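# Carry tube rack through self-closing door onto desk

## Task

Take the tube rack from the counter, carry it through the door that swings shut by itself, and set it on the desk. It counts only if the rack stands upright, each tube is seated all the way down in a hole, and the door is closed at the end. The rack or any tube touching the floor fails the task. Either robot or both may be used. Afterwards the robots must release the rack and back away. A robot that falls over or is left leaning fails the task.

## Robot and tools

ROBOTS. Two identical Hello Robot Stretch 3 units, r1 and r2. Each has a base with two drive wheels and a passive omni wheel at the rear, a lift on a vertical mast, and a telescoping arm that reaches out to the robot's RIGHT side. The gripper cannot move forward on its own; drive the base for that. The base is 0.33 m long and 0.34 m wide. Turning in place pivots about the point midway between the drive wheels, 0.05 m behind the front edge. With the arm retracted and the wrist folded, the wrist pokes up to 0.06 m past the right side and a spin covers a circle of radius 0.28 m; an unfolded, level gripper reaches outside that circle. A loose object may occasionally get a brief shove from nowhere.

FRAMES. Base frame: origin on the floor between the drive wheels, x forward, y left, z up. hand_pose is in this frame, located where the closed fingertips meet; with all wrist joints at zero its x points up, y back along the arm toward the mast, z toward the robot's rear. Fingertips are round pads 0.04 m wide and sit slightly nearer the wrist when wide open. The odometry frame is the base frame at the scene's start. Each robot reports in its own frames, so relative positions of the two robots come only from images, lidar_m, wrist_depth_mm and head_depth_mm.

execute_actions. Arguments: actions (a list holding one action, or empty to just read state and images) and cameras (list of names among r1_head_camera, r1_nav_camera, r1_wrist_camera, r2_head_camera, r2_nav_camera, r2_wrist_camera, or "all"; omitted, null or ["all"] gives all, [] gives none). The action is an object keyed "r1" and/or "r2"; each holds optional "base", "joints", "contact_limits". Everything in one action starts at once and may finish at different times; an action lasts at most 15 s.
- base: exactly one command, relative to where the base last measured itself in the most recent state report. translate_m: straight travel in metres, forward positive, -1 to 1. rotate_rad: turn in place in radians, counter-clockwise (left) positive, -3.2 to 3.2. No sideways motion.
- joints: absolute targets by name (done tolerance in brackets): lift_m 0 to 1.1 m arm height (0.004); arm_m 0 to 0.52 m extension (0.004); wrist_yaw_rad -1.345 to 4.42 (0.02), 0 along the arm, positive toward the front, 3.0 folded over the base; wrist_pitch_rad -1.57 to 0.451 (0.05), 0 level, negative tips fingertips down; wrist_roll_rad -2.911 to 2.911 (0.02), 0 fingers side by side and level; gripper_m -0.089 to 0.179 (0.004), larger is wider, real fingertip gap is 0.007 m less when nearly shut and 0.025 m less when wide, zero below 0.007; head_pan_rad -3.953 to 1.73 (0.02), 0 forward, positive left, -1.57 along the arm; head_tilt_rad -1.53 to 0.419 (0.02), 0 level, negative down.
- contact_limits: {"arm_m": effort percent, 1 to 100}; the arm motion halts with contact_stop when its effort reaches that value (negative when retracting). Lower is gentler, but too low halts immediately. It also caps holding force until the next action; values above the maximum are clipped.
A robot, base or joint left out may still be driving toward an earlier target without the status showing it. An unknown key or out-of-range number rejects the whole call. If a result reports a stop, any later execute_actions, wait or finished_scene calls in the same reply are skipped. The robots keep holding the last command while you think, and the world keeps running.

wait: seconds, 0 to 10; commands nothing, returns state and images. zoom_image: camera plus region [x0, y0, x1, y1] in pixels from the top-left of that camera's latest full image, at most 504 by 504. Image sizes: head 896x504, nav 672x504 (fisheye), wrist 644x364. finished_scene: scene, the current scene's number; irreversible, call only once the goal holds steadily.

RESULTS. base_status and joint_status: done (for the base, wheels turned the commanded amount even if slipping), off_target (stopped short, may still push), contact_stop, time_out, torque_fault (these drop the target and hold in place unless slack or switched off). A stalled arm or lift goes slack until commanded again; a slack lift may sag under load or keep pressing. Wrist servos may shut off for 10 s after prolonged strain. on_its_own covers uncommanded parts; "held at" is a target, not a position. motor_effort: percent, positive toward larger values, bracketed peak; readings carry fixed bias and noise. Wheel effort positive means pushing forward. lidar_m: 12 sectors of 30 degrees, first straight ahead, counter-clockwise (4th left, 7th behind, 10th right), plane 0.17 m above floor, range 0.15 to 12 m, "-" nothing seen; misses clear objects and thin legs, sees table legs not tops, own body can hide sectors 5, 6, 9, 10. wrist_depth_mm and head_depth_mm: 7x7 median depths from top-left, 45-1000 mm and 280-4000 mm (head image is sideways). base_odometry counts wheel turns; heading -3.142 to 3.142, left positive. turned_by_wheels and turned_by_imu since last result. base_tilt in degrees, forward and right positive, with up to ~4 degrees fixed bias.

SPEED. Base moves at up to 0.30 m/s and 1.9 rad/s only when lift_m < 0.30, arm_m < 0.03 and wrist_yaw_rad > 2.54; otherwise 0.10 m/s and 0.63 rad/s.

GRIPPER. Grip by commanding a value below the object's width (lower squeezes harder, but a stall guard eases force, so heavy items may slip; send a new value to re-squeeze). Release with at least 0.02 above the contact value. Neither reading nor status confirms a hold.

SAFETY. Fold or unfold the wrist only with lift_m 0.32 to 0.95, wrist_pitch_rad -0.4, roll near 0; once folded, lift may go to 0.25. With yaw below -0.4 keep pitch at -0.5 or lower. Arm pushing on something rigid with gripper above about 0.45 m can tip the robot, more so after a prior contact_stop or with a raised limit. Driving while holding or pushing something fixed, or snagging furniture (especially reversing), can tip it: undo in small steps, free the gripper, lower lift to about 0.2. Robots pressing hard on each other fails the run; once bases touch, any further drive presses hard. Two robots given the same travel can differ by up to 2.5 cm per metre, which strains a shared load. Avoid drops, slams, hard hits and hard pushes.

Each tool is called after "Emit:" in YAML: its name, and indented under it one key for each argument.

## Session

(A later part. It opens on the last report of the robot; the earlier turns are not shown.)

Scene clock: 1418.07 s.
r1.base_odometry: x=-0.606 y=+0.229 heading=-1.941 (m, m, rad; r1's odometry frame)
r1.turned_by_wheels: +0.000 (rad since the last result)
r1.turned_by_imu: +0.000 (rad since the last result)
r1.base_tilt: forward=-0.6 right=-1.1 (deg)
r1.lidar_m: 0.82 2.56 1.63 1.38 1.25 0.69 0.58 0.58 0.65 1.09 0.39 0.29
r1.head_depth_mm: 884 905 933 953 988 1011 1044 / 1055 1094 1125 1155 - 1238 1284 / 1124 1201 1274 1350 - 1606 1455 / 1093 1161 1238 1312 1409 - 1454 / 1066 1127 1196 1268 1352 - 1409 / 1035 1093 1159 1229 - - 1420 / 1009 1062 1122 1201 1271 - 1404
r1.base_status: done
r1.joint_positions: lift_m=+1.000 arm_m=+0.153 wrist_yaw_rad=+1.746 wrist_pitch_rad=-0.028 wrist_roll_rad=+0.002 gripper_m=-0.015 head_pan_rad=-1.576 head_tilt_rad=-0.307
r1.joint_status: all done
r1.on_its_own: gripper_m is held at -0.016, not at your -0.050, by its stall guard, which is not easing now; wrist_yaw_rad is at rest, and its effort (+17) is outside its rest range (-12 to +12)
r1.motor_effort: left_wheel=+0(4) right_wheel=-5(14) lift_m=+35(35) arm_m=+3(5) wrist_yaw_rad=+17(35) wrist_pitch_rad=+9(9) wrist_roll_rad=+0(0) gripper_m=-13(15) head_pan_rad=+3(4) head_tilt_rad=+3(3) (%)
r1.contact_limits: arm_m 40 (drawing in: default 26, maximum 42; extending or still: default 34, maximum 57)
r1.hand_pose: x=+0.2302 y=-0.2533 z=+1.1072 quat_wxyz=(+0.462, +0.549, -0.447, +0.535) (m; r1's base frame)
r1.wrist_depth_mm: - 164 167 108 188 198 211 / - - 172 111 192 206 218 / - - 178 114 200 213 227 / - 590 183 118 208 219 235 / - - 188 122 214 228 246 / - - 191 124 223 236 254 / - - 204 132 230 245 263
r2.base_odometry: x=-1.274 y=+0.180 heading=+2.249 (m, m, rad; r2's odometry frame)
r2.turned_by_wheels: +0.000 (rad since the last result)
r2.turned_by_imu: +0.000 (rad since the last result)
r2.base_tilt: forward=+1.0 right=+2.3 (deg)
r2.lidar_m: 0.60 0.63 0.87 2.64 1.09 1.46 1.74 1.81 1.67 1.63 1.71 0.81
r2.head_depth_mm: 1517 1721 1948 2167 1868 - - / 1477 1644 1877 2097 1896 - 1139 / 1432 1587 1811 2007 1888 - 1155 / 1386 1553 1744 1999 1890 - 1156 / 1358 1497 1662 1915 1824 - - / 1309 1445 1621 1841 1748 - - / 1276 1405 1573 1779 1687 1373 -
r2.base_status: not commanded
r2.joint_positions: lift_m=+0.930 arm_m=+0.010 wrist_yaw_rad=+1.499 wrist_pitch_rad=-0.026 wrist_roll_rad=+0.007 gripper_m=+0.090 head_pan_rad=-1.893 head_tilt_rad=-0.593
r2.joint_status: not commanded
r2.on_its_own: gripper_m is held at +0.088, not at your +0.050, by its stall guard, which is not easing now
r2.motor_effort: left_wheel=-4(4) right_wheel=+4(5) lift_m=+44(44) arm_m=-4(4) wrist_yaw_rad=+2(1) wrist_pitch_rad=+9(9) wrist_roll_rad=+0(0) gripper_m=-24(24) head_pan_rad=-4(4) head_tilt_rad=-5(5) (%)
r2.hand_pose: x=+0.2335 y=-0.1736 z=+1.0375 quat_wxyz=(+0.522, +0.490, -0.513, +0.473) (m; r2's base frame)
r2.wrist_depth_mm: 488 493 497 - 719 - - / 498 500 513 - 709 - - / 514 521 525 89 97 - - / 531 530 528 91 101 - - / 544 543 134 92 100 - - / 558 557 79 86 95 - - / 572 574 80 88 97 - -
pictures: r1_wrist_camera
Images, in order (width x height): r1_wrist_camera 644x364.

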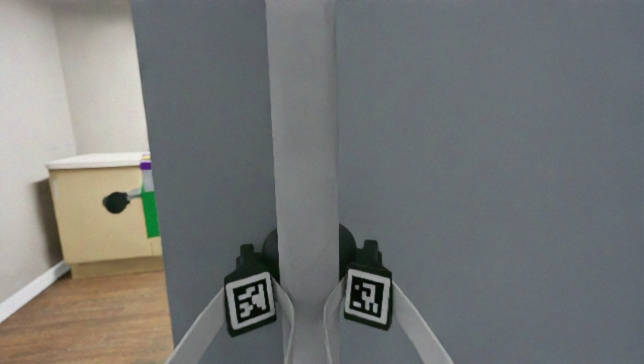

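Emit:
execute_actions:
  actions:
    - {"r1": {"joints": {"wrist_yaw_rad": 1.735}}, "r2": {"base": {"rotate_rad": 1.56}, "joints": {"head_pan_rad": 0.0, "head_tilt_rad": -0.5}}}
  cameras: ["r1_wrist_camera", "r2_nav_camera", "r2_head_camera"]

Scene clock: 1425.80 s.
r1.base_odometry: x=-0.606 y=+0.229 heading=-1.941 (m, m, rad; r1's odometry frame)
r1.turned_by_wheels: +0.000 (rad since the last result)
r1.turned_by_imu: +0.001 (rad since the last result)
r1.base_tilt: forward=-0.6 right=-1.0 (deg)
r1.lidar_m: 0.83 2.55 1.63 1.37 1.25 0.69 0.58 0.58 0.66 1.09 0.39 0.29
r1.head_depth_mm: 881 904 932 948 990 1012 1043 / 1060 1094 1132 1158 - 1240 1290 / 1123 1192 1277 1346 - 1598 1456 / 1093 1163 1231 1313 1401 1559 1462 / 1064 1127 1196 1275 1354 - 1414 / 1033 1095 1164 1230 - - 1415 / 1008 1064 1126 1196 1274 - 1405
r1.base_status: not commanded
r1.joint_positions: lift_m=+1.000 arm_m=+0.153 wrist_yaw_rad=+1.736 wrist_pitch_rad=-0.028 wrist_roll_rad=+0.002 gripper_m=-0.015 head_pan_rad=-1.576 head_tilt_rad=-0.307
r1.joint_status: all done
r1.on_its_own: gripper_m is held at -0.016, not at your -0.050, by its stall guard, which is not easing now
r1.motor_effort: left_wheel=+1(1) right_wheel=-6(6) lift_m=+35(35) arm_m=+3(3) wrist_yaw_rad=-1(16) wrist_pitch_rad=+9(9) wrist_roll_rad=+0(0) gripper_m=-13(14) head_pan_rad=+3(3) head_tilt_rad=+3(3) (%)
r1.hand_pose: x=+0.2306 y=-0.2557 z=+1.1072 quat_wxyz=(+0.464, +0.546, -0.450, +0.533) (m; r1's base frame)
r1.wrist_depth_mm: - 163 167 108 188 202 214 / - 169 171 111 195 207 222 / - - 176 114 201 215 231 / - - 182 118 207 222 241 / - - 188 121 216 229 246 / - - 192 124 226 238 256 / - - 202 134 228 249 270
r2.base_odometry: x=-1.274 y=+0.180 heading=-2.474 (m, m, rad; r2's odometry frame)
r2.turned_by_wheels: +1.560 (rad since the last result)
r2.turned_by_imu: +1.548 (rad since the last result)
r2.base_tilt: forward=+1.1 right=+2.2 (deg)
r2.lidar_m: 2.63 1.05 1.44 1.74 1.81 1.68 1.63 1.71 0.82 0.60 0.62 0.86
r2.head_depth_mm: 2539 2666 3015 2664 1937 322 289 / 2526 2735 3107 2610 1931 1493 1247 / 2526 2734 3059 2586 1906 1501 1238 / 2548 2696 3050 2569 1892 1497 1236 / 2547 2722 3048 2547 1872 1476 1227 / 2552 2814 3144 2515 1865 1474 1230 / 2578 2775 2961 1120 1238 1393 1213
r2.base_status: done
r2.joint_positions: lift_m=+0.930 arm_m=+0.010 wrist_yaw_rad=+1.499 wrist_pitch_rad=-0.026 wrist_roll_rad=+0.007 gripper_m=+0.090 head_pan_rad=-0.007 head_tilt_rad=-0.507
r2.joint_status: all done
r2.on_its_own: gripper_m is held at +0.088, not at your +0.050, by its stall guard, which is not easing now
r2.motor_effort: left_wheel=-4(8) right_wheel=+5(9) lift_m=+44(45) arm_m=-4(4) wrist_yaw_rad=+1(2) wrist_pitch_rad=+9(9) wrist_roll_rad=+0(0) gripper_m=-25(25) head_pan_rad=+4(56) head_tilt_rad=+5(18) (%)
r2.hand_pose: x=+0.2335 y=-0.1736 z=+1.0375 quat_wxyz=(+0.522, +0.490, -0.513, +0.473) (m; r2's base frame)
r2.wrist_depth_mm: 863 - - - - 729 494 / 888 - - - - 738 495 / 909 990 - 89 97 741 497 / 946 964 - 91 101 739 498 / 961 - 134 92 100 695 500 / - 995 79 86 95 - 494 / - - 80 88 97 817 476
pictures: r1_wrist_camera, r2_head_camera (sideways: a quarter turn clockwise sets it upright), r2_nav_camera (sideways: a quarter turn counterclockwise sets it upright)
Images, in order (width x height): r1_wrist_camera 644x364, r2_head_camera 896x504, r2_nav_camera 672x504.

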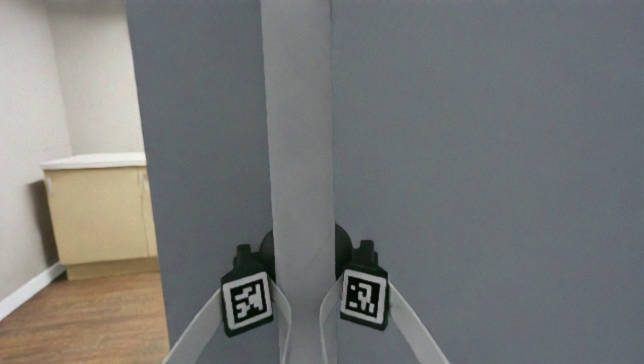

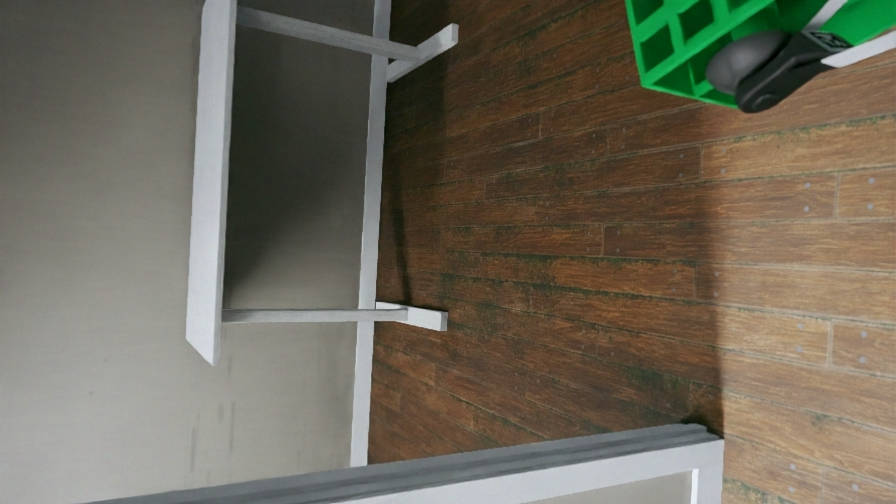

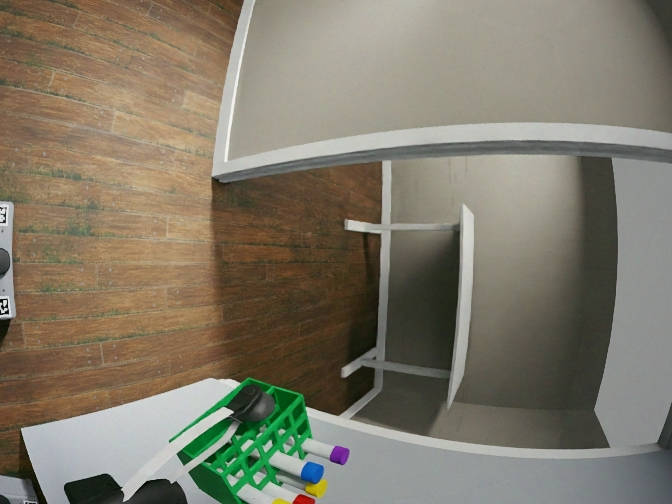

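Emit:
execute_actions:
  actions:
    - {"r2": {"base": {"translate_m": 0.8}}}
  cameras: ["r1_wrist_camera", "r2_nav_camera", "r2_head_camera"]

Scene clock: 1453.00 s.
r1.base_odometry: x=-0.606 y=+0.229 heading=-1.941 (m, m, rad; r1's odometry frame)
r1.turned_by_wheels: +0.000 (rad since the last result)
r1.turned_by_imu: +0.003 (rad since the last result)
r1.base_tilt: forward=-0.6 right=-1.0 (deg)
r1.lidar_m: 2.35 2.56 1.63 1.38 1.25 0.68 0.58 0.58 0.65 1.09 0.39 0.29
r1.head_depth_mm: 883 907 932 951 987 1013 1043 / 1056 1097 1134 1156 - 1235 1283 / 1128 1197 1277 1349 - 1601 1462 / 1092 1163 1235 1315 1399 1561 1456 / 1067 1123 1196 1275 1361 - 1418 / 1032 1093 1160 1231 - - 1413 / 1006 1065 1124 1194 1270 - 1412
r1.base_status: not commanded
r1.joint_positions: lift_m=+1.000 arm_m=+0.153 wrist_yaw_rad=+1.736 wrist_pitch_rad=-0.028 wrist_roll_rad=+0.002 gripper_m=-0.015 head_pan_rad=-1.576 head_tilt_rad=-0.307
r1.joint_status: not commanded
r1.on_its_own: gripper_m is held at -0.016, not at your -0.050, by its stall guard, which is not easing now
r1.motor_effort: left_wheel=+1(1) right_wheel=-6(6) lift_m=+35(35) arm_m=+3(3) wrist_yaw_rad=-1(2) wrist_pitch_rad=+9(9) wrist_roll_rad=+0(0) gripper_m=-12(12) head_pan_rad=+4(3) head_tilt_rad=+3(3) (%)
r1.hand_pose: x=+0.2306 y=-0.2557 z=+1.1072 quat_wxyz=(+0.464, +0.546, -0.450, +0.533) (m; r1's base frame)
r1.wrist_depth_mm: - 163 167 108 187 200 212 / - 168 172 111 195 208 222 / - - 176 114 200 214 230 / - - 183 118 208 222 238 / - - 188 120 214 229 248 / - - 190 124 224 240 258 / - - 203 133 231 250 267
r2.base_odometry: x=-1.902 y=-0.315 heading=-2.474 (m, m, rad; r2's odometry frame)
r2.turned_by_wheels: +0.000 (rad since the last result)
r2.turned_by_imu: +0.006 (rad since the last result)
r2.base_tilt: forward=+1.0 right=+2.3 (deg)
r2.lidar_m: 1.84 2.44 0.42 0.86 1.81 2.50 2.43 0.85 0.63 0.61 0.67 2.08
r2.head_depth_mm: 1895 2023 2291 2446 1948 323 289 / 1878 2027 2268 2444 1941 1481 1250 / 1888 2012 2289 2455 1892 1503 1237 / 1897 2004 2286 2459 1883 1495 1229 / 1885 2031 2292 2300 1877 1477 1224 / 1901 2048 2326 2460 1866 1474 1224 / 1916 2105 2340 2449 1849 1470 1213
r2.base_status: done
r2.joint_positions: lift_m=+0.930 arm_m=+0.010 wrist_yaw_rad=+1.499 wrist_pitch_rad=-0.026 wrist_roll_rad=+0.007 gripper_m=+0.090 head_pan_rad=-0.007 head_tilt_rad=-0.507
r2.joint_status: not commanded
r2.on_its_own: gripper_m is held at +0.088, not at your +0.050, by its stall guard, which is not easing now
r2.motor_effort: left_wheel=-4(5) right_wheel=+5(11) lift_m=+44(44) arm_m=-4(4) wrist_yaw_rad=+2(1) wrist_pitch_rad=+9(9) wrist_roll_rad=+0(0) gripper_m=-24(24) head_pan_rad=+4(4) head_tilt_rad=+5(5) (%)
r2.hand_pose: x=+0.2335 y=-0.1736 z=+1.0375 quat_wxyz=(+0.522, +0.490, -0.513, +0.473) (m; r2's base frame)
r2.wrist_depth_mm: - - - - - - - / - - - - - - - / - - - 90 98 - - / - - - 92 101 - - / - - 134 93 100 - - / - - 79 86 95 - - / - - 80 88 97 - -
pictures: r1_wrist_camera, r2_head_camera (sideways: a quarter turn clockwise sets it upright), r2_nav_camera (sideways: a quarter turn counterclockwise sets it upright)
Images, in order (width x height): r1_wrist_camera 644x364, r2_head_camera 896x504, r2_nav_camera 672x504.

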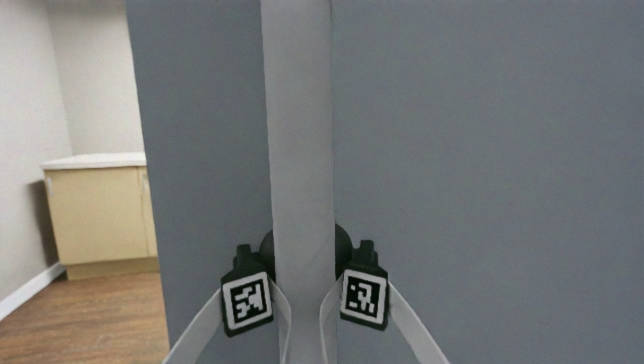

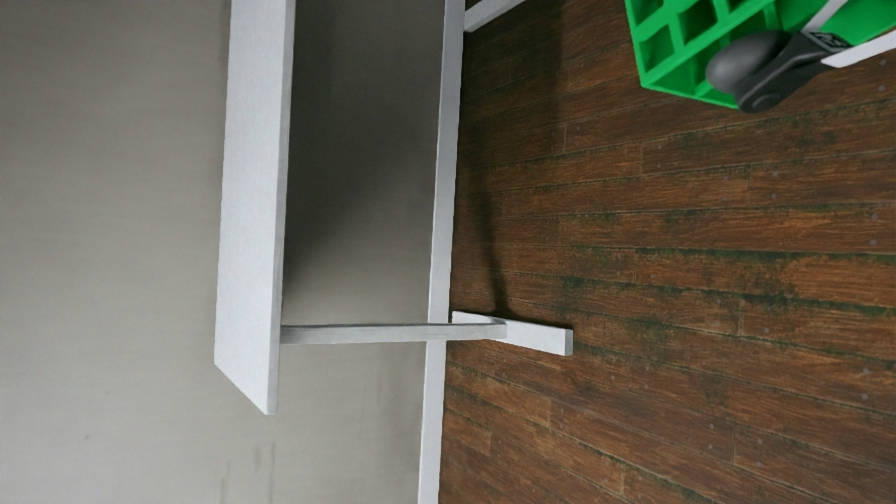

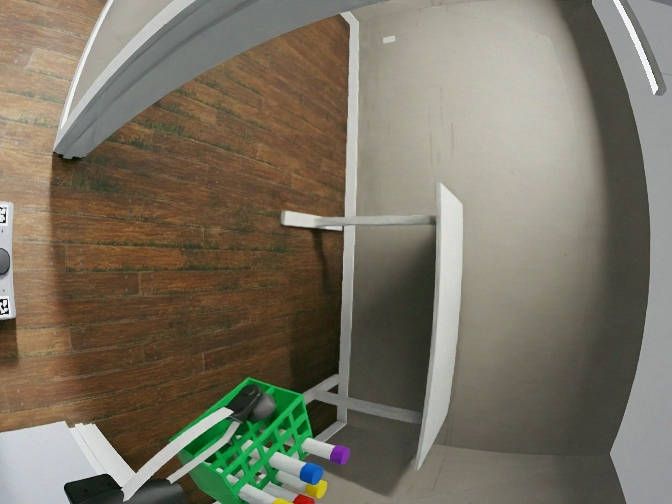

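Emit:
execute_actions:
  actions:
    - {"r2": {"base": {"translate_m": 0.7}}}
  cameras: ["r2_nav_camera", "r2_head_camera"]

Scene clock: 1474.30 s.
r1.base_odometry: x=-0.606 y=+0.229 heading=-1.941 (m, m, rad; r1's odometry frame)
r1.turned_by_wheels: +0.000 (rad since the last result)
r1.turned_by_imu: +0.002 (rad since the last result)
r1.base_tilt: forward=-0.6 right=-1.1 (deg)
r1.lidar_m: 2.35 2.56 1.63 1.38 1.25 0.68 0.58 0.58 0.65 1.09 0.39 0.29
r1.head_depth_mm: 884 908 933 950 987 1014 1042 / 1058 1094 1132 1155 - 1238 1283 / 1129 1198 1275 1340 - 1601 1459 / 1093 1160 1231 1309 1411 1550 1456 / 1061 1126 1196 1269 1363 - 1413 / 1037 1098 1163 1231 - - 1418 / 1010 1064 1128 1193 1270 - 1407
r1.base_status: not commanded
r1.joint_positions: lift_m=+1.000 arm_m=+0.153 wrist_yaw_rad=+1.736 wrist_pitch_rad=-0.028 wrist_roll_rad=+0.002 gripper_m=-0.015 head_pan_rad=-1.576 head_tilt_rad=-0.307
r1.joint_status: not commanded
r1.on_its_own: gripper_m is held at -0.016, not at your -0.050, by its stall guard, which is not easing now
r1.motor_effort: left_wheel=+1(1) right_wheel=-6(6) lift_m=+35(35) arm_m=+3(3) wrist_yaw_rad=-1(1) wrist_pitch_rad=+9(9) wrist_roll_rad=+0(0) gripper_m=-13(13) head_pan_rad=+3(3) head_tilt_rad=+3(3) (%)
r1.hand_pose: x=+0.2306 y=-0.2557 z=+1.1072 quat_wxyz=(+0.464, +0.546, -0.450, +0.533) (m; r1's base frame)
r1.wrist_depth_mm: - 163 166 108 189 200 214 / - 168 171 111 195 207 222 / - - 176 114 200 213 230 / - - 182 118 207 222 237 / - - 188 121 215 230 248 / - - 191 124 224 238 258 / - - 205 134 231 246 269
r2.base_odometry: x=-2.452 y=-0.748 heading=-2.475 (m, m, rad; r2's odometry frame)
r2.turned_by_wheels: +0.000 (rad since the last result)
r2.turned_by_imu: +0.006 (rad since the last result)
r2.base_tilt: forward=+1.0 right=+2.3 (deg)
r2.lidar_m: 1.15 1.71 2.38 1.34 0.52 0.52 3.11 0.86 0.78 1.44 1.51 1.52
r2.head_depth_mm: 1318 1438 1175 1769 1887 322 289 / 1315 1438 1152 1784 1907 1474 1250 / 1319 1450 1124 1768 1890 1501 1234 / 1317 1433 1110 1779 1908 1490 1234 / 1327 1459 1092 1764 1822 1490 1225 / 1331 1457 1078 1750 1789 1471 1224 / 1336 1464 1544 1785 1856 1469 1213
r2.base_status: done
r2.joint_positions: lift_m=+0.930 arm_m=+0.010 wrist_yaw_rad=+1.499 wrist_pitch_rad=-0.026 wrist_roll_rad=+0.007 gripper_m=+0.090 head_pan_rad=-0.007 head_tilt_rad=-0.507
r2.joint_status: not commanded
r2.on_its_own: gripper_m is held at +0.088, not at your +0.050, by its stall guard, which is not easing now
r2.motor_effort: left_wheel=-4(4) right_wheel=+4(10) lift_m=+45(45) arm_m=-4(4) wrist_yaw_rad=+1(2) wrist_pitch_rad=+9(9) wrist_roll_rad=+0(0) gripper_m=-23(24) head_pan_rad=+4(4) head_tilt_rad=+5(4) (%)
r2.hand_pose: x=+0.2335 y=-0.1736 z=+1.0375 quat_wxyz=(+0.522, +0.490, -0.513, +0.473) (m; r2's base frame)
r2.wrist_depth_mm: - - - - - - - / - - - - - - - / - - - 89 97 - - / - - 996 91 101 993 - / - - 134 93 99 - - / - - 79 86 95 - - / - - 80 88 97 - -
pictures: r2_head_camera (sideways: a quarter turn clockwise sets it upright), r2_nav_camera (sideways: a quarter turn counterclockwise sets it upright)
Images, in order (width x height): r2_head_camera 896x504, r2_nav_camera 672x504.

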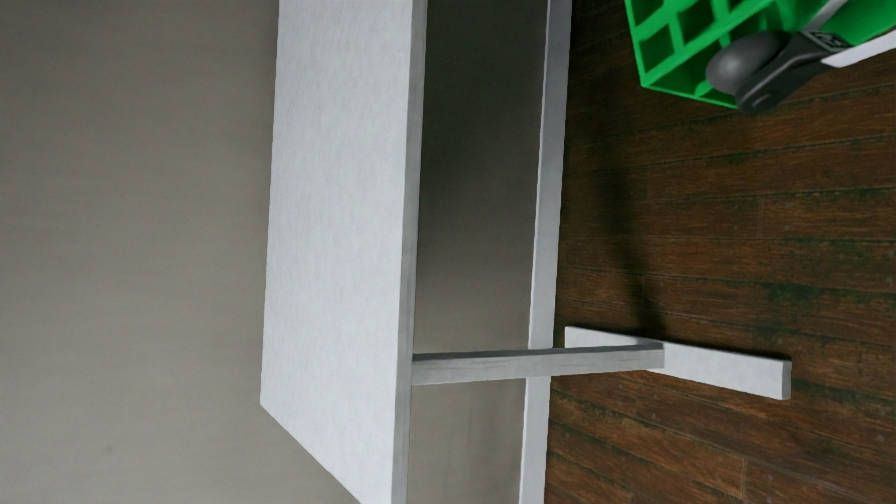

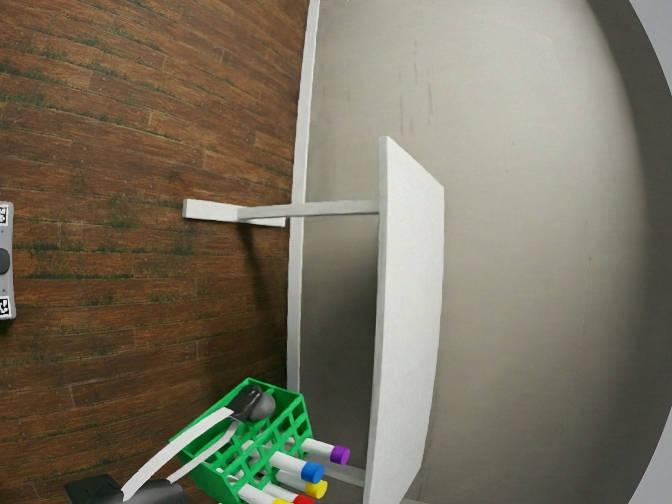

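Emit:
execute_actions:
  actions:
    - {"r1": {"base": {"translate_m": 0.108}, "joints": {"arm_m": 0.095, "wrist_yaw_rad": 1.65}, "contact_limits": {"arm_m": 40}}, "r2": {"base": {"translate_m": 0.45}}}
  cameras: ["r1_wrist_camera", "r2_nav_camera"]

Scene clock: 1505.10 s.
r1.base_odometry: x=-0.645 y=+0.128 heading=-1.940 (m, m, rad; r1's odometry frame)
r1.turned_by_wheels: +0.000 (rad since the last result)
r1.turned_by_imu: +0.002 (rad since the last result)
r1.base_tilt: forward=-0.5 right=-1.0 (deg)
r1.lidar_m: 2.29 2.45 1.68 1.40 1.41 0.81 0.68 0.68 0.77 1.22 0.40 0.28
r1.head_depth_mm: 1041 1072 1105 1121 - 1212 1231 / 1129 1196 1266 1341 - 1433 1373 / 1101 1164 1240 1329 - - 1376 / 1063 1132 1196 1281 1357 1453 1377 / 1033 1097 1165 1236 1327 1403 - / 1007 1062 1131 1197 1267 - - / 979 1033 1092 1163 1206 - -
r1.base_status: done
r1.joint_positions: lift_m=+1.000 arm_m=+0.095 wrist_yaw_rad=+1.646 wrist_pitch_rad=-0.027 wrist_roll_rad=+0.002 gripper_m=-0.015 head_pan_rad=-1.576 head_tilt_rad=-0.307
r1.joint_status: all done
r1.on_its_own: gripper_m is held at -0.016, not at your -0.050, by its stall guard, which is not easing now
r1.motor_effort: left_wheel=+1(10) right_wheel=-5(7) lift_m=+34(35) arm_m=-5(8) wrist_yaw_rad=+4(50) wrist_pitch_rad=+9(9) wrist_roll_rad=+0(0) gripper_m=-12(15) head_pan_rad=+3(4) head_tilt_rad=+3(3) (%)
r1.contact_limits: arm_m 40 (drawing in: default 26, maximum 42; extending or still: default 34, maximum 57)
r1.hand_pose: x=+0.2334 y=-0.2211 z=+1.1073 quat_wxyz=(+0.488, +0.526, -0.474, +0.511) (m; r1's base frame)
r1.wrist_depth_mm: - 166 168 109 188 195 207 / - - 173 111 192 202 213 / - - 177 114 197 210 223 / - - 185 118 205 215 229 / - - 189 120 212 225 237 / - - 194 124 220 230 248 / - - 206 133 226 240 256
r2.base_odometry: x=-2.806 y=-1.026 heading=-2.475 (m, m, rad; r2's odometry frame)
r2.turned_by_wheels: +0.000 (rad since the last result)
r2.turned_by_imu: +0.004 (rad since the last result)
r2.base_tilt: forward=+1.0 right=+2.3 (deg)
r2.lidar_m: 0.71 0.71 1.75 2.29 1.15 0.89 1.90 1.08 1.25 1.46 1.22 1.21
r2.head_depth_mm: 939 1027 1086 728 527 322 288 / 947 1022 1093 717 523 444 1250 / 944 1033 1092 708 518 1374 1243 / 948 1042 1101 704 514 1369 1234 / 955 1046 1102 696 509 1366 1229 / 955 1048 1110 688 506 949 1133 / 958 1052 1109 681 501 1360 1209
r2.base_status: done
r2.joint_positions: lift_m=+0.930 arm_m=+0.010 wrist_yaw_rad=+1.499 wrist_pitch_rad=-0.026 wrist_roll_rad=+0.007 gripper_m=+0.090 head_pan_rad=-0.007 head_tilt_rad=-0.507
r2.joint_status: not commanded
r2.on_its_own: gripper_m is held at +0.088, not at your +0.050, by its stall guard, which is not easing now
r2.motor_effort: left_wheel=-4(5) right_wheel=+4(10) lift_m=+44(44) arm_m=-4(4) wrist_yaw_rad=+1(1) wrist_pitch_rad=+9(9) wrist_roll_rad=+0(0) gripper_m=-25(24) head_pan_rad=+4(4) head_tilt_rad=+4(5) (%)
r2.hand_pose: x=+0.2335 y=-0.1736 z=+1.0375 quat_wxyz=(+0.522, +0.490, -0.513, +0.473) (m; r2's base frame)
r2.wrist_depth_mm: - - - - - - - / - - - - - - - / - - - 89 99 - - / - - 993 91 101 - - / 489 490 134 92 100 487 485 / 323 331 79 86 95 - 320 / - 744 80 88 97 - -
pictures: r1_wrist_camera, r2_nav_camera (sideways: a quarter turn counterclockwise sets it upright)
Images, in order (width x height): r1_wrist_camera 644x364, r2_nav_camera 672x504.

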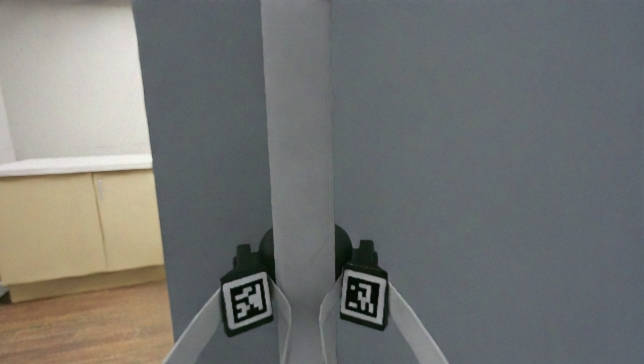

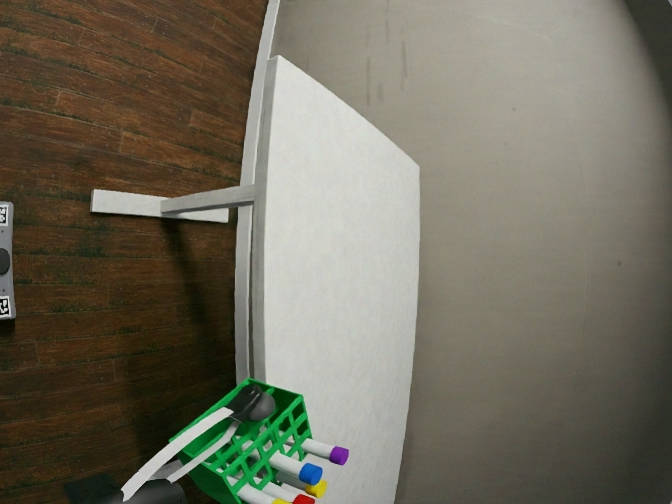

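Emit:
execute_actions:
  actions:
    - {"r1": {"base": {"translate_m": 0.11}, "joints": {"arm_m": 0.052, "wrist_yaw_rad": 1.555}, "contact_limits": {"arm_m": 40}}, "r2": {"joints": {"head_tilt_rad": -1.05, "head_pan_rad": -0.35}}}
  cameras: ["r2_head_camera", "r2_wrist_camera"]

Scene clock: 1517.23 s.
r1.base_odometry: x=-0.685 y=+0.026 heading=-1.940 (m, m, rad; r1's odometry frame)
r1.turned_by_wheels: +0.000 (rad since the last result)
r1.turned_by_imu: +0.002 (rad since the last result)
r1.base_tilt: forward=-0.6 right=-1.1 (deg)
r1.lidar_m: 2.22 2.35 1.71 1.44 1.44 0.93 0.79 0.79 0.89 1.18 0.39 0.29
r1.head_depth_mm: 1127 1188 1256 1310 - - 1358 / 1095 1170 1248 1341 1416 - - / 1064 1133 1208 1290 1373 - - / 1035 1099 1167 1242 1332 1424 - / 1009 1067 1134 1213 1284 1388 - / 977 1037 1093 1165 1243 1342 - / 934 954 949 942 931 - -
r1.base_status: done
r1.joint_positions: lift_m=+1.000 arm_m=+0.052 wrist_yaw_rad=+1.556 wrist_pitch_rad=-0.027 wrist_roll_rad=+0.002 gripper_m=-0.015 head_pan_rad=-1.576 head_tilt_rad=-0.307
r1.joint_status: all done
r1.on_its_own: gripper_m is held at -0.016, not at your -0.050, by its stall guard, which is not easing now
r1.motor_effort: left_wheel=+1(12) right_wheel=-4(8) lift_m=+35(35) arm_m=-5(7) wrist_yaw_rad=-1(47) wrist_pitch_rad=+9(9) wrist_roll_rad=+0(0) gripper_m=-12(15) head_pan_rad=+3(3) head_tilt_rad=+3(4) (%)
r1.contact_limits: arm_m 40 (drawing in: default 26, maximum 42; extending or still: default 34, maximum 57)
r1.hand_pose: x=+0.2341 y=-0.2011 z=+1.1073 quat_wxyz=(+0.510, +0.504, -0.497, +0.489) (m; r1's base frame)
r1.wrist_depth_mm: - - 169 108 183 191 201 / - - 174 111 189 198 207 / - - 179 115 195 204 214 / - - 186 118 203 211 222 / - - 191 121 208 219 228 / - - 196 124 217 226 238 / - - 205 133 223 235 248
r2.base_odometry: x=-2.806 y=-1.026 heading=-2.475 (m, m, rad; r2's odometry frame)
r2.turned_by_wheels: +0.000 (rad since the last result)
r2.turned_by_imu: +0.001 (rad since the last result)
r2.base_tilt: forward=+1.1 right=+2.3 (deg)
r2.lidar_m: 0.71 0.71 1.74 2.29 1.15 0.89 1.70 1.08 1.24 1.46 1.22 1.21
r2.head_depth_mm: 602 529 290 1412 1270 1188 1080 / 599 304 303 324 1316 1177 1076 / 592 495 332 1405 1305 1183 1094 / 588 494 450 1449 1296 1172 - / 583 490 451 1450 1295 1167 1089 / 581 486 440 1448 1289 1165 1079 / 575 484 434 1386 1262 1159 1060
r2.base_status: not commanded
r2.joint_positions: lift_m=+0.930 arm_m=+0.010 wrist_yaw_rad=+1.499 wrist_pitch_rad=-0.026 wrist_roll_rad=+0.007 gripper_m=+0.090 head_pan_rad=-0.343 head_tilt_rad=-1.037
r2.joint_status: all done
r2.on_its_own: gripper_m is held at +0.088, not at your +0.050, by its stall guard, which is not easing now
r2.motor_effort: left_wheel=-3(4) right_wheel=+4(4) lift_m=+44(45) arm_m=-4(4) wrist_yaw_rad=+2(2) wrist_pitch_rad=+9(9) wrist_roll_rad=+0(0) gripper_m=-24(24) head_pan_rad=-5(34) head_tilt_rad=-9(48) (%)
r2.hand_pose: x=+0.2335 y=-0.1736 z=+1.0375 quat_wxyz=(+0.522, +0.490, -0.513, +0.473) (m; r2's base frame)
r2.wrist_depth_mm: - - - - - - - / - - - - - - - / - - - 89 97 - - / - - - 91 101 999 993 / 478 489 134 92 100 488 486 / 322 334 79 86 95 - 320 / - 742 80 88 97 - -
pictures: r2_head_camera (sideways: a quarter turn clockwise sets it upright), r2_wrist_camera
Images, in order (width x height): r2_head_camera 896x504, r2_wrist_camera 644x364.

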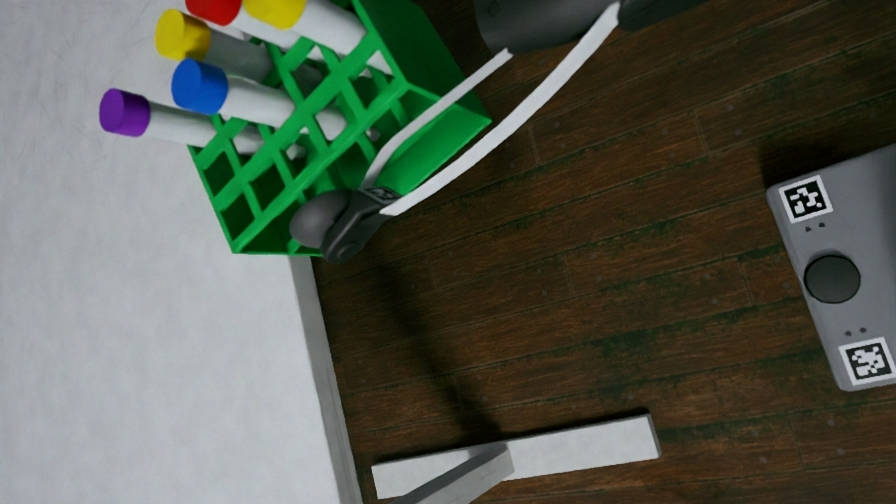

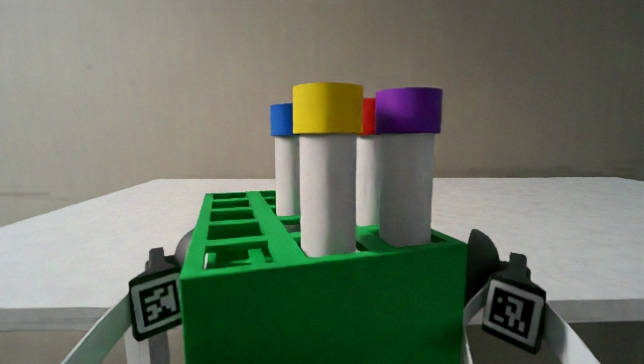

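Emit:
execute_actions:
  actions:
    - {"r1": {"base": {"translate_m": 0.124}, "joints": {"arm_m": 0.015, "wrist_yaw_rad": 1.43}, "contact_limits": {"arm_m": 40}}, "r2": {"base": {"translate_m": 0.21}}}
  cameras: ["r2_head_camera", "r2_wrist_camera"]

Scene clock: 1541.87 s.
r1.base_odometry: x=-0.729 y=-0.090 heading=-1.940 (m, m, rad; r1's odometry frame)
r1.turned_by_wheels: +0.000 (rad since the last result)
r1.turned_by_imu: +0.002 (rad since the last result)
r1.base_tilt: forward=-0.6 right=-1.1 (deg)
r1.lidar_m: 2.17 2.23 1.75 1.48 1.48 1.07 0.91 0.90 1.03 0.90 0.37 0.29
r1.head_depth_mm: 1095 1169 1245 1339 1427 - - / 1064 1132 1207 1294 1398 1471 - / 1031 1093 1167 1247 1343 1414 - / 1002 1060 1132 1205 1296 1390 1449 / 971 1027 1092 1160 1246 1339 1412 / 897 917 939 959 978 1081 1116 / 655 667 678 689 698 705 -
r1.base_status: done
r1.joint_positions: lift_m=+1.000 arm_m=+0.015 wrist_yaw_rad=+1.433 wrist_pitch_rad=-0.027 wrist_roll_rad=+0.002 gripper_m=-0.015 head_pan_rad=-1.576 head_tilt_rad=-0.307
r1.joint_status: all done
r1.on_its_own: gripper_m is held at -0.016, not at your -0.050, by its stall guard, which is not easing now
r1.motor_effort: left_wheel=+1(14) right_wheel=-4(6) lift_m=+35(35) arm_m=-4(5) wrist_yaw_rad=-3(60) wrist_pitch_rad=+9(9) wrist_roll_rad=+0(0) gripper_m=-13(16) head_pan_rad=+2(2) head_tilt_rad=+3(3) (%)
r1.contact_limits: arm_m 40 (drawing in: default 26, maximum 42; extending or still: default 34, maximum 57)
r1.hand_pose: x=+0.2317 y=-0.1955 z=+1.1073 quat_wxyz=(+0.539, +0.472, -0.527, +0.456) (m; r1's base frame)
r1.wrist_depth_mm: - - 169 109 184 190 199 / - - 175 112 190 196 204 / - - 179 114 196 202 210 / - - 185 118 200 211 219 / - - 191 121 208 217 226 / - - 196 124 215 225 235 / - - 206 132 222 233 245
r2.base_odometry: x=-2.971 y=-1.156 heading=-2.475 (m, m, rad; r2's odometry frame)
r2.turned_by_wheels: +0.000 (rad since the last result)
r2.turned_by_imu: +0.002 (rad since the last result)
r2.base_tilt: forward=+1.0 right=+2.3 (deg)
r2.lidar_m: 0.97 0.51 1.44 2.29 1.43 1.09 1.68 1.26 1.51 1.47 1.12 0.99
r2.head_depth_mm: 603 526 - 370 1266 1185 1079 / 600 305 303 324 1275 1178 1076 / 592 495 337 357 1245 1175 1096 / 588 493 405 374 349 1178 - / 583 490 422 371 337 1171 1091 / 577 487 421 370 331 1150 1071 / 574 483 417 368 328 1125 1058
r2.base_status: done
r2.joint_positions: lift_m=+0.930 arm_m=+0.010 wrist_yaw_rad=+1.499 wrist_pitch_rad=-0.026 wrist_roll_rad=+0.007 gripper_m=+0.090 head_pan_rad=-0.343 head_tilt_rad=-1.037
r2.joint_status: not commanded
r2.on_its_own: gripper_m is held at +0.088, not at your +0.050, by its stall guard, which is not easing now
r2.motor_effort: left_wheel=-4(6) right_wheel=+4(11) lift_m=+44(44) arm_m=-4(4) wrist_yaw_rad=+1(2) wrist_pitch_rad=+9(9) wrist_roll_rad=+0(0) gripper_m=-25(24) head_pan_rad=-4(5) head_tilt_rad=-9(8) (%)
r2.hand_pose: x=+0.2335 y=-0.1736 z=+1.0375 quat_wxyz=(+0.522, +0.490, -0.513, +0.473) (m; r2's base frame)
r2.wrist_depth_mm: 854 870 864 865 878 840 844 / 890 882 859 859 878 885 868 / 898 901 886 90 96 903 897 / 924 925 922 92 100 936 898 / 492 491 134 93 99 486 487 / 321 334 79 86 95 - 320 / 241 229 80 88 97 228 239
pictures: r2_head_camera (sideways: a quarter turn clockwise sets it upright), r2_wrist_camera
Images, in order (width x height): r2_head_camera 896x504, r2_wrist_camera 644x364.

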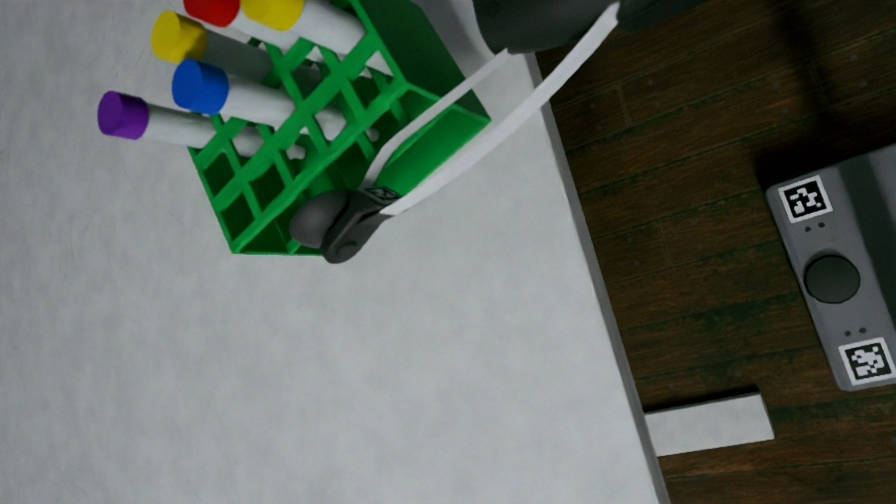

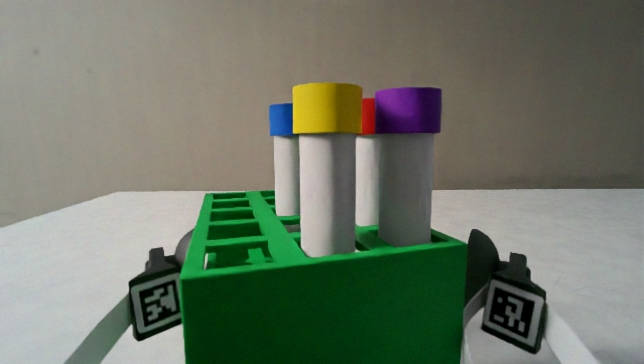

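Emit:
execute_actions:
  actions:
    - {"r1": {"base": {"translate_m": 0.126}, "joints": {"arm_m": 0.003, "wrist_yaw_rad": 1.35}, "contact_limits": {"arm_m": 40}}, "r2": {"joints": {"lift_m": 0.895, "head_pan_rad": -0.9, "head_tilt_rad": -0.6}}}
  cameras: ["r2_head_camera", "r2_wrist_camera"]

Scene clock: 1555.63 s.
r1.base_odometry: x=-0.775 y=-0.207 heading=-1.940 (m, m, rad; r1's odometry frame)
r1.turned_by_wheels: +0.000 (rad since the last result)
r1.turned_by_imu: +0.002 (rad since the last result)
r1.base_tilt: forward=-0.7 right=-1.0 (deg)
r1.lidar_m: 2.09 2.11 1.80 1.52 1.52 1.21 1.03 1.03 1.16 0.69 0.36 0.30
r1.head_depth_mm: 1058 1131 1207 1294 1397 - - / 1025 1090 1164 1253 1346 1427 - / 997 1060 1133 1208 1295 1382 - / 964 1023 1083 1157 1234 1338 1414 / 841 882 925 969 1020 1072 1126 / 637 659 683 707 732 782 846 / 511 524 541 556 572 582 -
r1.base_status: done
r1.joint_positions: lift_m=+1.000 arm_m=+0.003 wrist_yaw_rad=+1.352 wrist_pitch_rad=-0.027 wrist_roll_rad=+0.002 gripper_m=-0.015 head_pan_rad=-1.576 head_tilt_rad=-0.307
r1.joint_status: all done
r1.on_its_own: gripper_m is held at -0.016, not at your -0.050, by its stall guard, which is not easing now
r1.motor_effort: left_wheel=-1(9) right_wheel=-3(5) lift_m=+35(35) arm_m=-3(5) wrist_yaw_rad=-3(39) wrist_pitch_rad=+9(9) wrist_roll_rad=+0(0) gripper_m=-12(14) head_pan_rad=+3(4) head_tilt_rad=+3(3) (%)
r1.contact_limits: arm_m 40 (drawing in: default 26, maximum 42; extending or still: default 34, maximum 57)
r1.hand_pose: x=+0.2280 y=-0.2037 z=+1.1073 quat_wxyz=(+0.557, +0.450, -0.546, +0.434) (m; r1's base frame)
r1.wrist_depth_mm: - - 171 108 181 185 189 / - - 176 111 186 190 194 / - - 181 114 191 195 201 / - - 187 118 197 203 207 / - - 193 122 203 210 214 / - - 197 124 212 216 222 / - - 208 134 220 225 230
r2.base_odometry: x=-2.971 y=-1.156 heading=-2.475 (m, m, rad; r2's odometry frame)
r2.turned_by_wheels: +0.000 (rad since the last result)
r2.turned_by_imu: +0.001 (rad since the last result)
r2.base_tilt: forward=+1.0 right=+2.3 (deg)
r2.lidar_m: 0.97 0.51 1.44 2.28 1.42 1.09 1.59 1.26 1.51 1.47 1.12 1.00
r2.head_depth_mm: 1270 1372 876 610 1677 1419 1204 / 1354 1466 869 604 496 1478 - / 1336 1459 852 598 462 407 - / 1191 1284 842 594 466 368 - / 1068 1171 831 587 303 308 320 / 968 1069 816 583 311 326 310 / 887 969 810 578 341 335 309
r2.base_status: not commanded
r2.joint_positions: lift_m=+0.895 arm_m=+0.010 wrist_yaw_rad=+1.499 wrist_pitch_rad=-0.026 wrist_roll_rad=+0.007 gripper_m=+0.090 head_pan_rad=-0.893 head_tilt_rad=-0.606
r2.joint_status: all done
r2.on_its_own: gripper_m is held at +0.088, not at your +0.050, by its stall guard, which is not easing now
r2.motor_effort: left_wheel=-4(4) right_wheel=+5(4) lift_m=+23(38) arm_m=-4(4) wrist_yaw_rad=+2(2) wrist_pitch_rad=+9(9) wrist_roll_rad=+0(0) gripper_m=-24(24) head_pan_rad=-5(44) head_tilt_rad=+4(37) (%)
r2.hand_pose: x=+0.2335 y=-0.1736 z=+1.0033 quat_wxyz=(+0.523, +0.490, -0.513, +0.473) (m; r2's base frame)
r2.wrist_depth_mm: 854 845 852 852 844 846 851 / 883 877 894 845 860 861 853 / 911 917 904 89 97 902 911 / 903 775 767 91 100 759 762 / 376 378 134 92 99 377 373 / 249 257 79 86 95 - 248 / 196 178 80 88 97 177 185
pictures: r2_head_camera (sideways: a quarter turn clockwise sets it upright), r2_wrist_camera
Images, in order (width x height): r2_head_camera 896x504, r2_wrist_camera 644x364.

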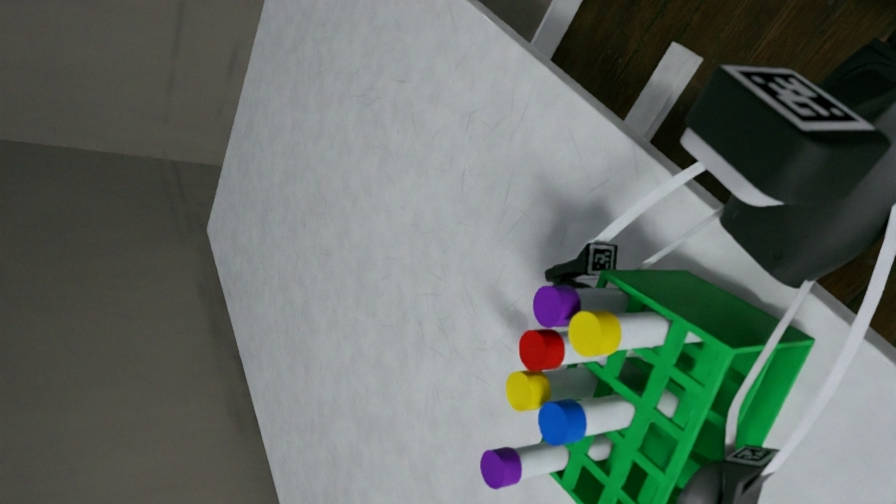

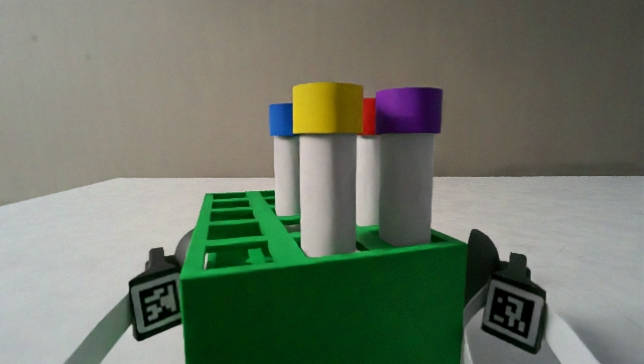

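Emit:
execute_actions:
  actions:
    - {"r1": {"base": {"translate_m": 0.127}, "joints": {"wrist_yaw_rad": 1.253}}, "r2": {"joints": {"lift_m": 0.889}}}
  cameras: ["r2_head_camera", "r2_wrist_camera"]

Scene clock: 1567.07 s.
r1.base_odometry: x=-0.821 y=-0.326 heading=-1.940 (m, m, rad; r1's odometry frame)
r1.turned_by_wheels: +0.000 (rad since the last result)
r1.turned_by_imu: +0.002 (rad since the last result)
r1.base_tilt: forward=-0.5 right=-1.0 (deg)
r1.lidar_m: 2.00 1.99 1.84 1.55 1.55 1.36 1.15 1.15 1.27 0.58 0.35 0.32
r1.head_depth_mm: 1021 1090 1167 1248 1350 - - / 990 1053 1122 1205 1296 1383 - / 958 1020 1080 1162 1251 1329 - / 800 852 911 976 1050 1136 1153 / 623 652 688 725 766 815 877 / 510 531 554 579 604 665 - / 432 447 464 480 497 - -
r1.base_status: done
r1.joint_positions: lift_m=+1.000 arm_m=+0.003 wrist_yaw_rad=+1.249 wrist_pitch_rad=-0.027 wrist_roll_rad=+0.002 gripper_m=-0.015 head_pan_rad=-1.576 head_tilt_rad=-0.307
r1.joint_status: all done
r1.on_its_own: gripper_m is held at -0.016, not at your -0.050, by its stall guard, which is not easing now
r1.motor_effort: left_wheel=-2(14) right_wheel=-1(8) lift_m=+35(35) arm_m=+0(3) wrist_yaw_rad=+4(65) wrist_pitch_rad=+9(9) wrist_roll_rad=+0(0) gripper_m=-12(17) head_pan_rad=+3(3) head_tilt_rad=+2(3) (%)
r1.hand_pose: x=+0.2210 y=-0.2288 z=+1.1073 quat_wxyz=(+0.579, +0.422, -0.568, +0.405) (m; r1's base frame)
r1.wrist_depth_mm: - - 172 108 178 182 183 / - - 178 111 184 186 189 / - - 184 115 188 193 196 / - - 189 118 194 200 201 / - - 195 121 202 205 210 / - - 200 124 208 214 217 / - - 209 132 216 219 224
r2.base_odometry: x=-2.971 y=-1.156 heading=-2.475 (m, m, rad; r2's odometry frame)
r2.turned_by_wheels: +0.000 (rad since the last result)
r2.turned_by_imu: +0.001 (rad since the last result)
r2.base_tilt: forward=+1.0 right=+2.3 (deg)
r2.lidar_m: 0.97 0.51 1.44 2.28 1.43 1.09 1.52 1.25 1.51 1.47 1.12 1.00
r2.head_depth_mm: 1271 1376 872 611 1684 1413 1211 / 1370 1462 867 605 497 1452 - / 1342 1456 856 599 462 408 - / 1190 1273 840 593 474 368 - / 1074 1162 831 586 310 310 319 / 972 1068 820 582 319 309 310 / 888 968 810 578 347 338 309
r2.base_status: not commanded
r2.joint_positions: lift_m=+0.889 arm_m=+0.010 wrist_yaw_rad=+1.499 wrist_pitch_rad=-0.026 wrist_roll_rad=+0.007 gripper_m=+0.090 head_pan_rad=-0.893 head_tilt_rad=-0.606
r2.joint_status: all done
r2.on_its_own: gripper_m is held at +0.088, not at your +0.050, by its stall guard, which is not easing now
r2.motor_effort: left_wheel=-4(4) right_wheel=+4(4) lift_m=+23(23) arm_m=-4(4) wrist_yaw_rad=+1(2) wrist_pitch_rad=+9(9) wrist_roll_rad=+0(0) gripper_m=-25(24) head_pan_rad=-5(4) head_tilt_rad=+4(4) (%)
r2.hand_pose: x=+0.2335 y=-0.1736 z=+0.9973 quat_wxyz=(+0.523, +0.490, -0.513, +0.473) (m; r2's base frame)
r2.wrist_depth_mm: 850 869 849 856 843 843 857 / 875 877 881 864 883 876 868 / 908 894 900 89 97 884 905 / 927 738 730 91 101 723 727 / 359 357 134 92 99 360 356 / 237 246 79 86 95 - 236 / 181 169 80 88 97 168 176
pictures: r2_head_camera (sideways: a quarter turn clockwise sets it upright), r2_wrist_camera
Images, in order (width x height): r2_head_camera 896x504, r2_wrist_camera 644x364.

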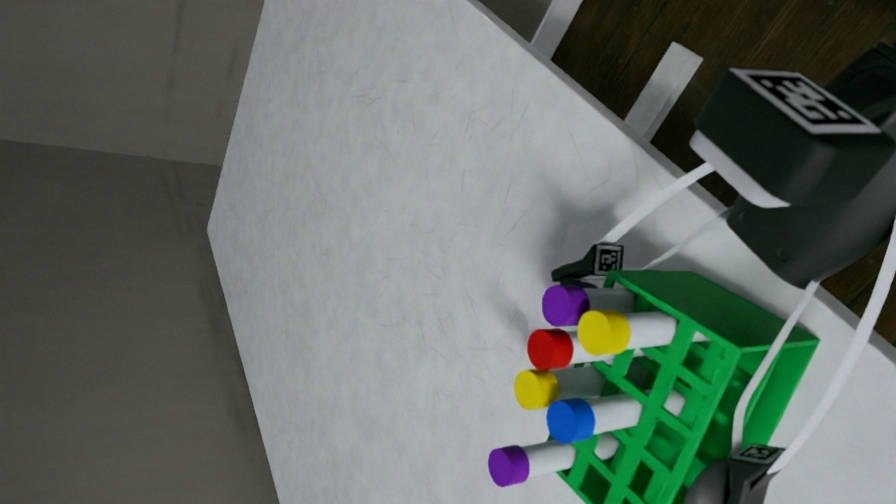

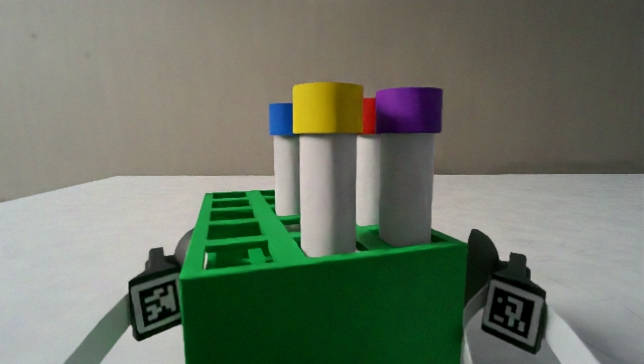

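Emit:
execute_actions:
  actions:
    - {"r1": {"base": {"translate_m": 0.128}, "joints": {"arm_m": 0.032, "wrist_yaw_rad": 1.06}, "contact_limits": {"arm_m": 40}}, "r2": {"joints": {"gripper_m": 0.13}}}
  cameras: ["r2_head_camera", "r2_wrist_camera", "r1_wrist_camera"]

Scene clock: 1578.13 s.
r1.base_odometry: x=-0.867 y=-0.445 heading=-1.940 (m, m, rad; r1's odometry frame)
r1.turned_by_wheels: +0.000 (rad since the last result)
r1.turned_by_imu: +0.114 (rad since the last result)
r1.base_tilt: forward=-0.6 right=-1.0 (deg)
r1.lidar_m: 1.86 1.86 1.75 1.58 1.58 1.43 1.28 1.29 1.15 0.49 0.38 1.27
r1.head_depth_mm: 903 971 1039 1122 1175 - - / 726 788 860 951 1053 - - / 607 651 701 758 829 - - / 521 554 592 632 679 716 - / 458 483 510 540 579 645 - / 408 428 449 473 490 - - / 368 383 401 420 436 - -
r1.base_status: done
r1.joint_positions: lift_m=+1.000 arm_m=+0.032 wrist_yaw_rad=+0.983 wrist_pitch_rad=-0.026 wrist_roll_rad=+0.002 gripper_m=-0.015 head_pan_rad=-1.576 head_tilt_rad=-0.305
r1.joint_status: wrist_yaw_rad off_target (ended at +0.983, target +1.060); the others done
r1.on_its_own: wrist_yaw_rad is held at +0.994, not at your +1.060, by its stall guard, which is not easing now; gripper_m is held at -0.016, not at your -0.050, by its stall guard, which is not easing now; wrist_yaw_rad is at rest, and its effort (+13) is outside its rest range (-12 to +12)
r1.motor_effort: left_wheel=-1(57) right_wheel=+0(47) lift_m=+32(34) arm_m=-2(15) wrist_yaw_rad=+13(100) wrist_pitch_rad=+9(15) wrist_roll_rad=+0(0) gripper_m=-13(23) head_pan_rad=+2(3) head_tilt_rad=+2(3) (%)
r1.contact_limits: arm_m 40 (drawing in: default 26, maximum 42; extending or still: default 34, maximum 57)
r1.hand_pose: x=+0.1912 y=-0.3189 z=+1.1077 quat_wxyz=(+0.627, +0.342, -0.619, +0.325) (m; r1's base frame)
r1.wrist_depth_mm: - - 173 107 177 179 182 / - - 177 111 183 186 188 / - - 183 113 188 190 195 / - - 189 118 194 197 199 / - - 196 121 200 203 209 / - - 201 123 208 211 215 / - - 211 133 216 218 222
r2.base_odometry: x=-2.971 y=-1.156 heading=-2.475 (m, m, rad; r2's odometry frame)
r2.turned_by_wheels: +0.000 (rad since the last result)
r2.turned_by_imu: +0.001 (rad since the last result)
r2.base_tilt: forward=+1.1 right=+2.3 (deg)
r2.lidar_m: 0.97 0.51 1.44 2.28 1.43 1.09 1.45 1.26 1.50 1.47 1.12 0.99
r2.head_depth_mm: 1269 1379 876 611 1678 1418 1205 / 1366 1464 862 604 498 1455 - / 1338 1463 853 599 461 408 - / 1190 1283 843 594 473 368 - / 1063 1167 831 590 310 306 321 / 968 1063 820 581 319 327 311 / 886 971 809 578 349 331 308
r2.base_status: not commanded
r2.joint_positions: lift_m=+0.889 arm_m=+0.010 wrist_yaw_rad=+1.499 wrist_pitch_rad=-0.026 wrist_roll_rad=+0.007 gripper_m=+0.130 head_pan_rad=-0.893 head_tilt_rad=-0.606
r2.joint_status: all done
r2.motor_effort: left_wheel=-4(3) right_wheel=+4(4) lift_m=+23(23) arm_m=-4(4) wrist_yaw_rad=+2(2) wrist_pitch_rad=+9(9) wrist_roll_rad=+0(0) gripper_m=-2(87) head_pan_rad=-5(5) head_tilt_rad=+4(4) (%)
r2.hand_pose: x=+0.2335 y=-0.1736 z=+0.9973 quat_wxyz=(+0.523, +0.490, -0.513, +0.473) (m; r2's base frame)
r2.wrist_depth_mm: 861 848 860 844 844 854 845 / 885 882 886 866 869 866 880 / 898 897 907 90 97 889 881 / 924 736 726 92 101 738 722 / 358 359 141 93 100 373 357 / 236 256 81 87 95 - 236 / 182 168 82 89 98 168 176
pictures: r1_wrist_camera, r2_head_camera (sideways: a quarter turn clockwise sets it upright), r2_wrist_camera
Images, in order (width x height): r1_wrist_camera 644x364, r2_head_camera 896x504, r2_wrist_camera 644x364.

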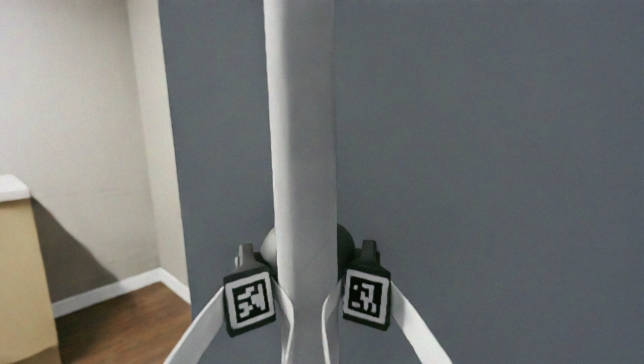

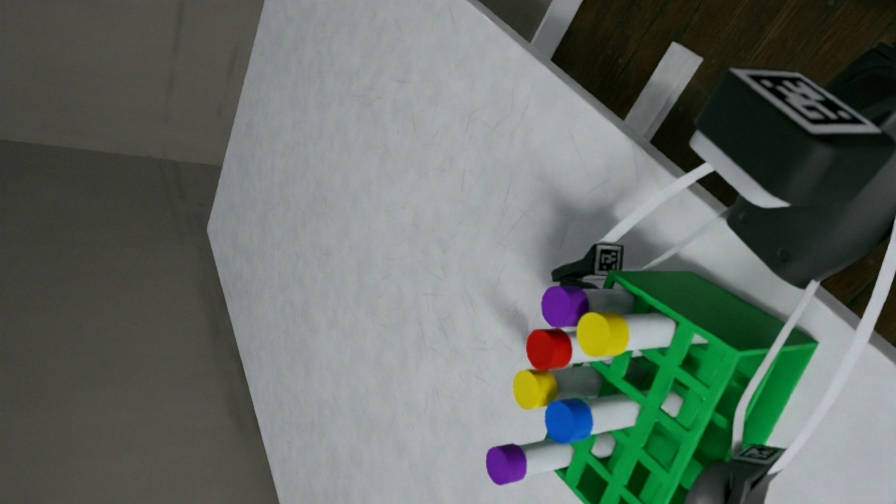

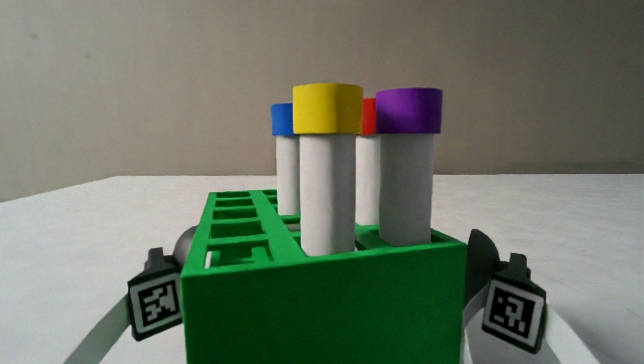

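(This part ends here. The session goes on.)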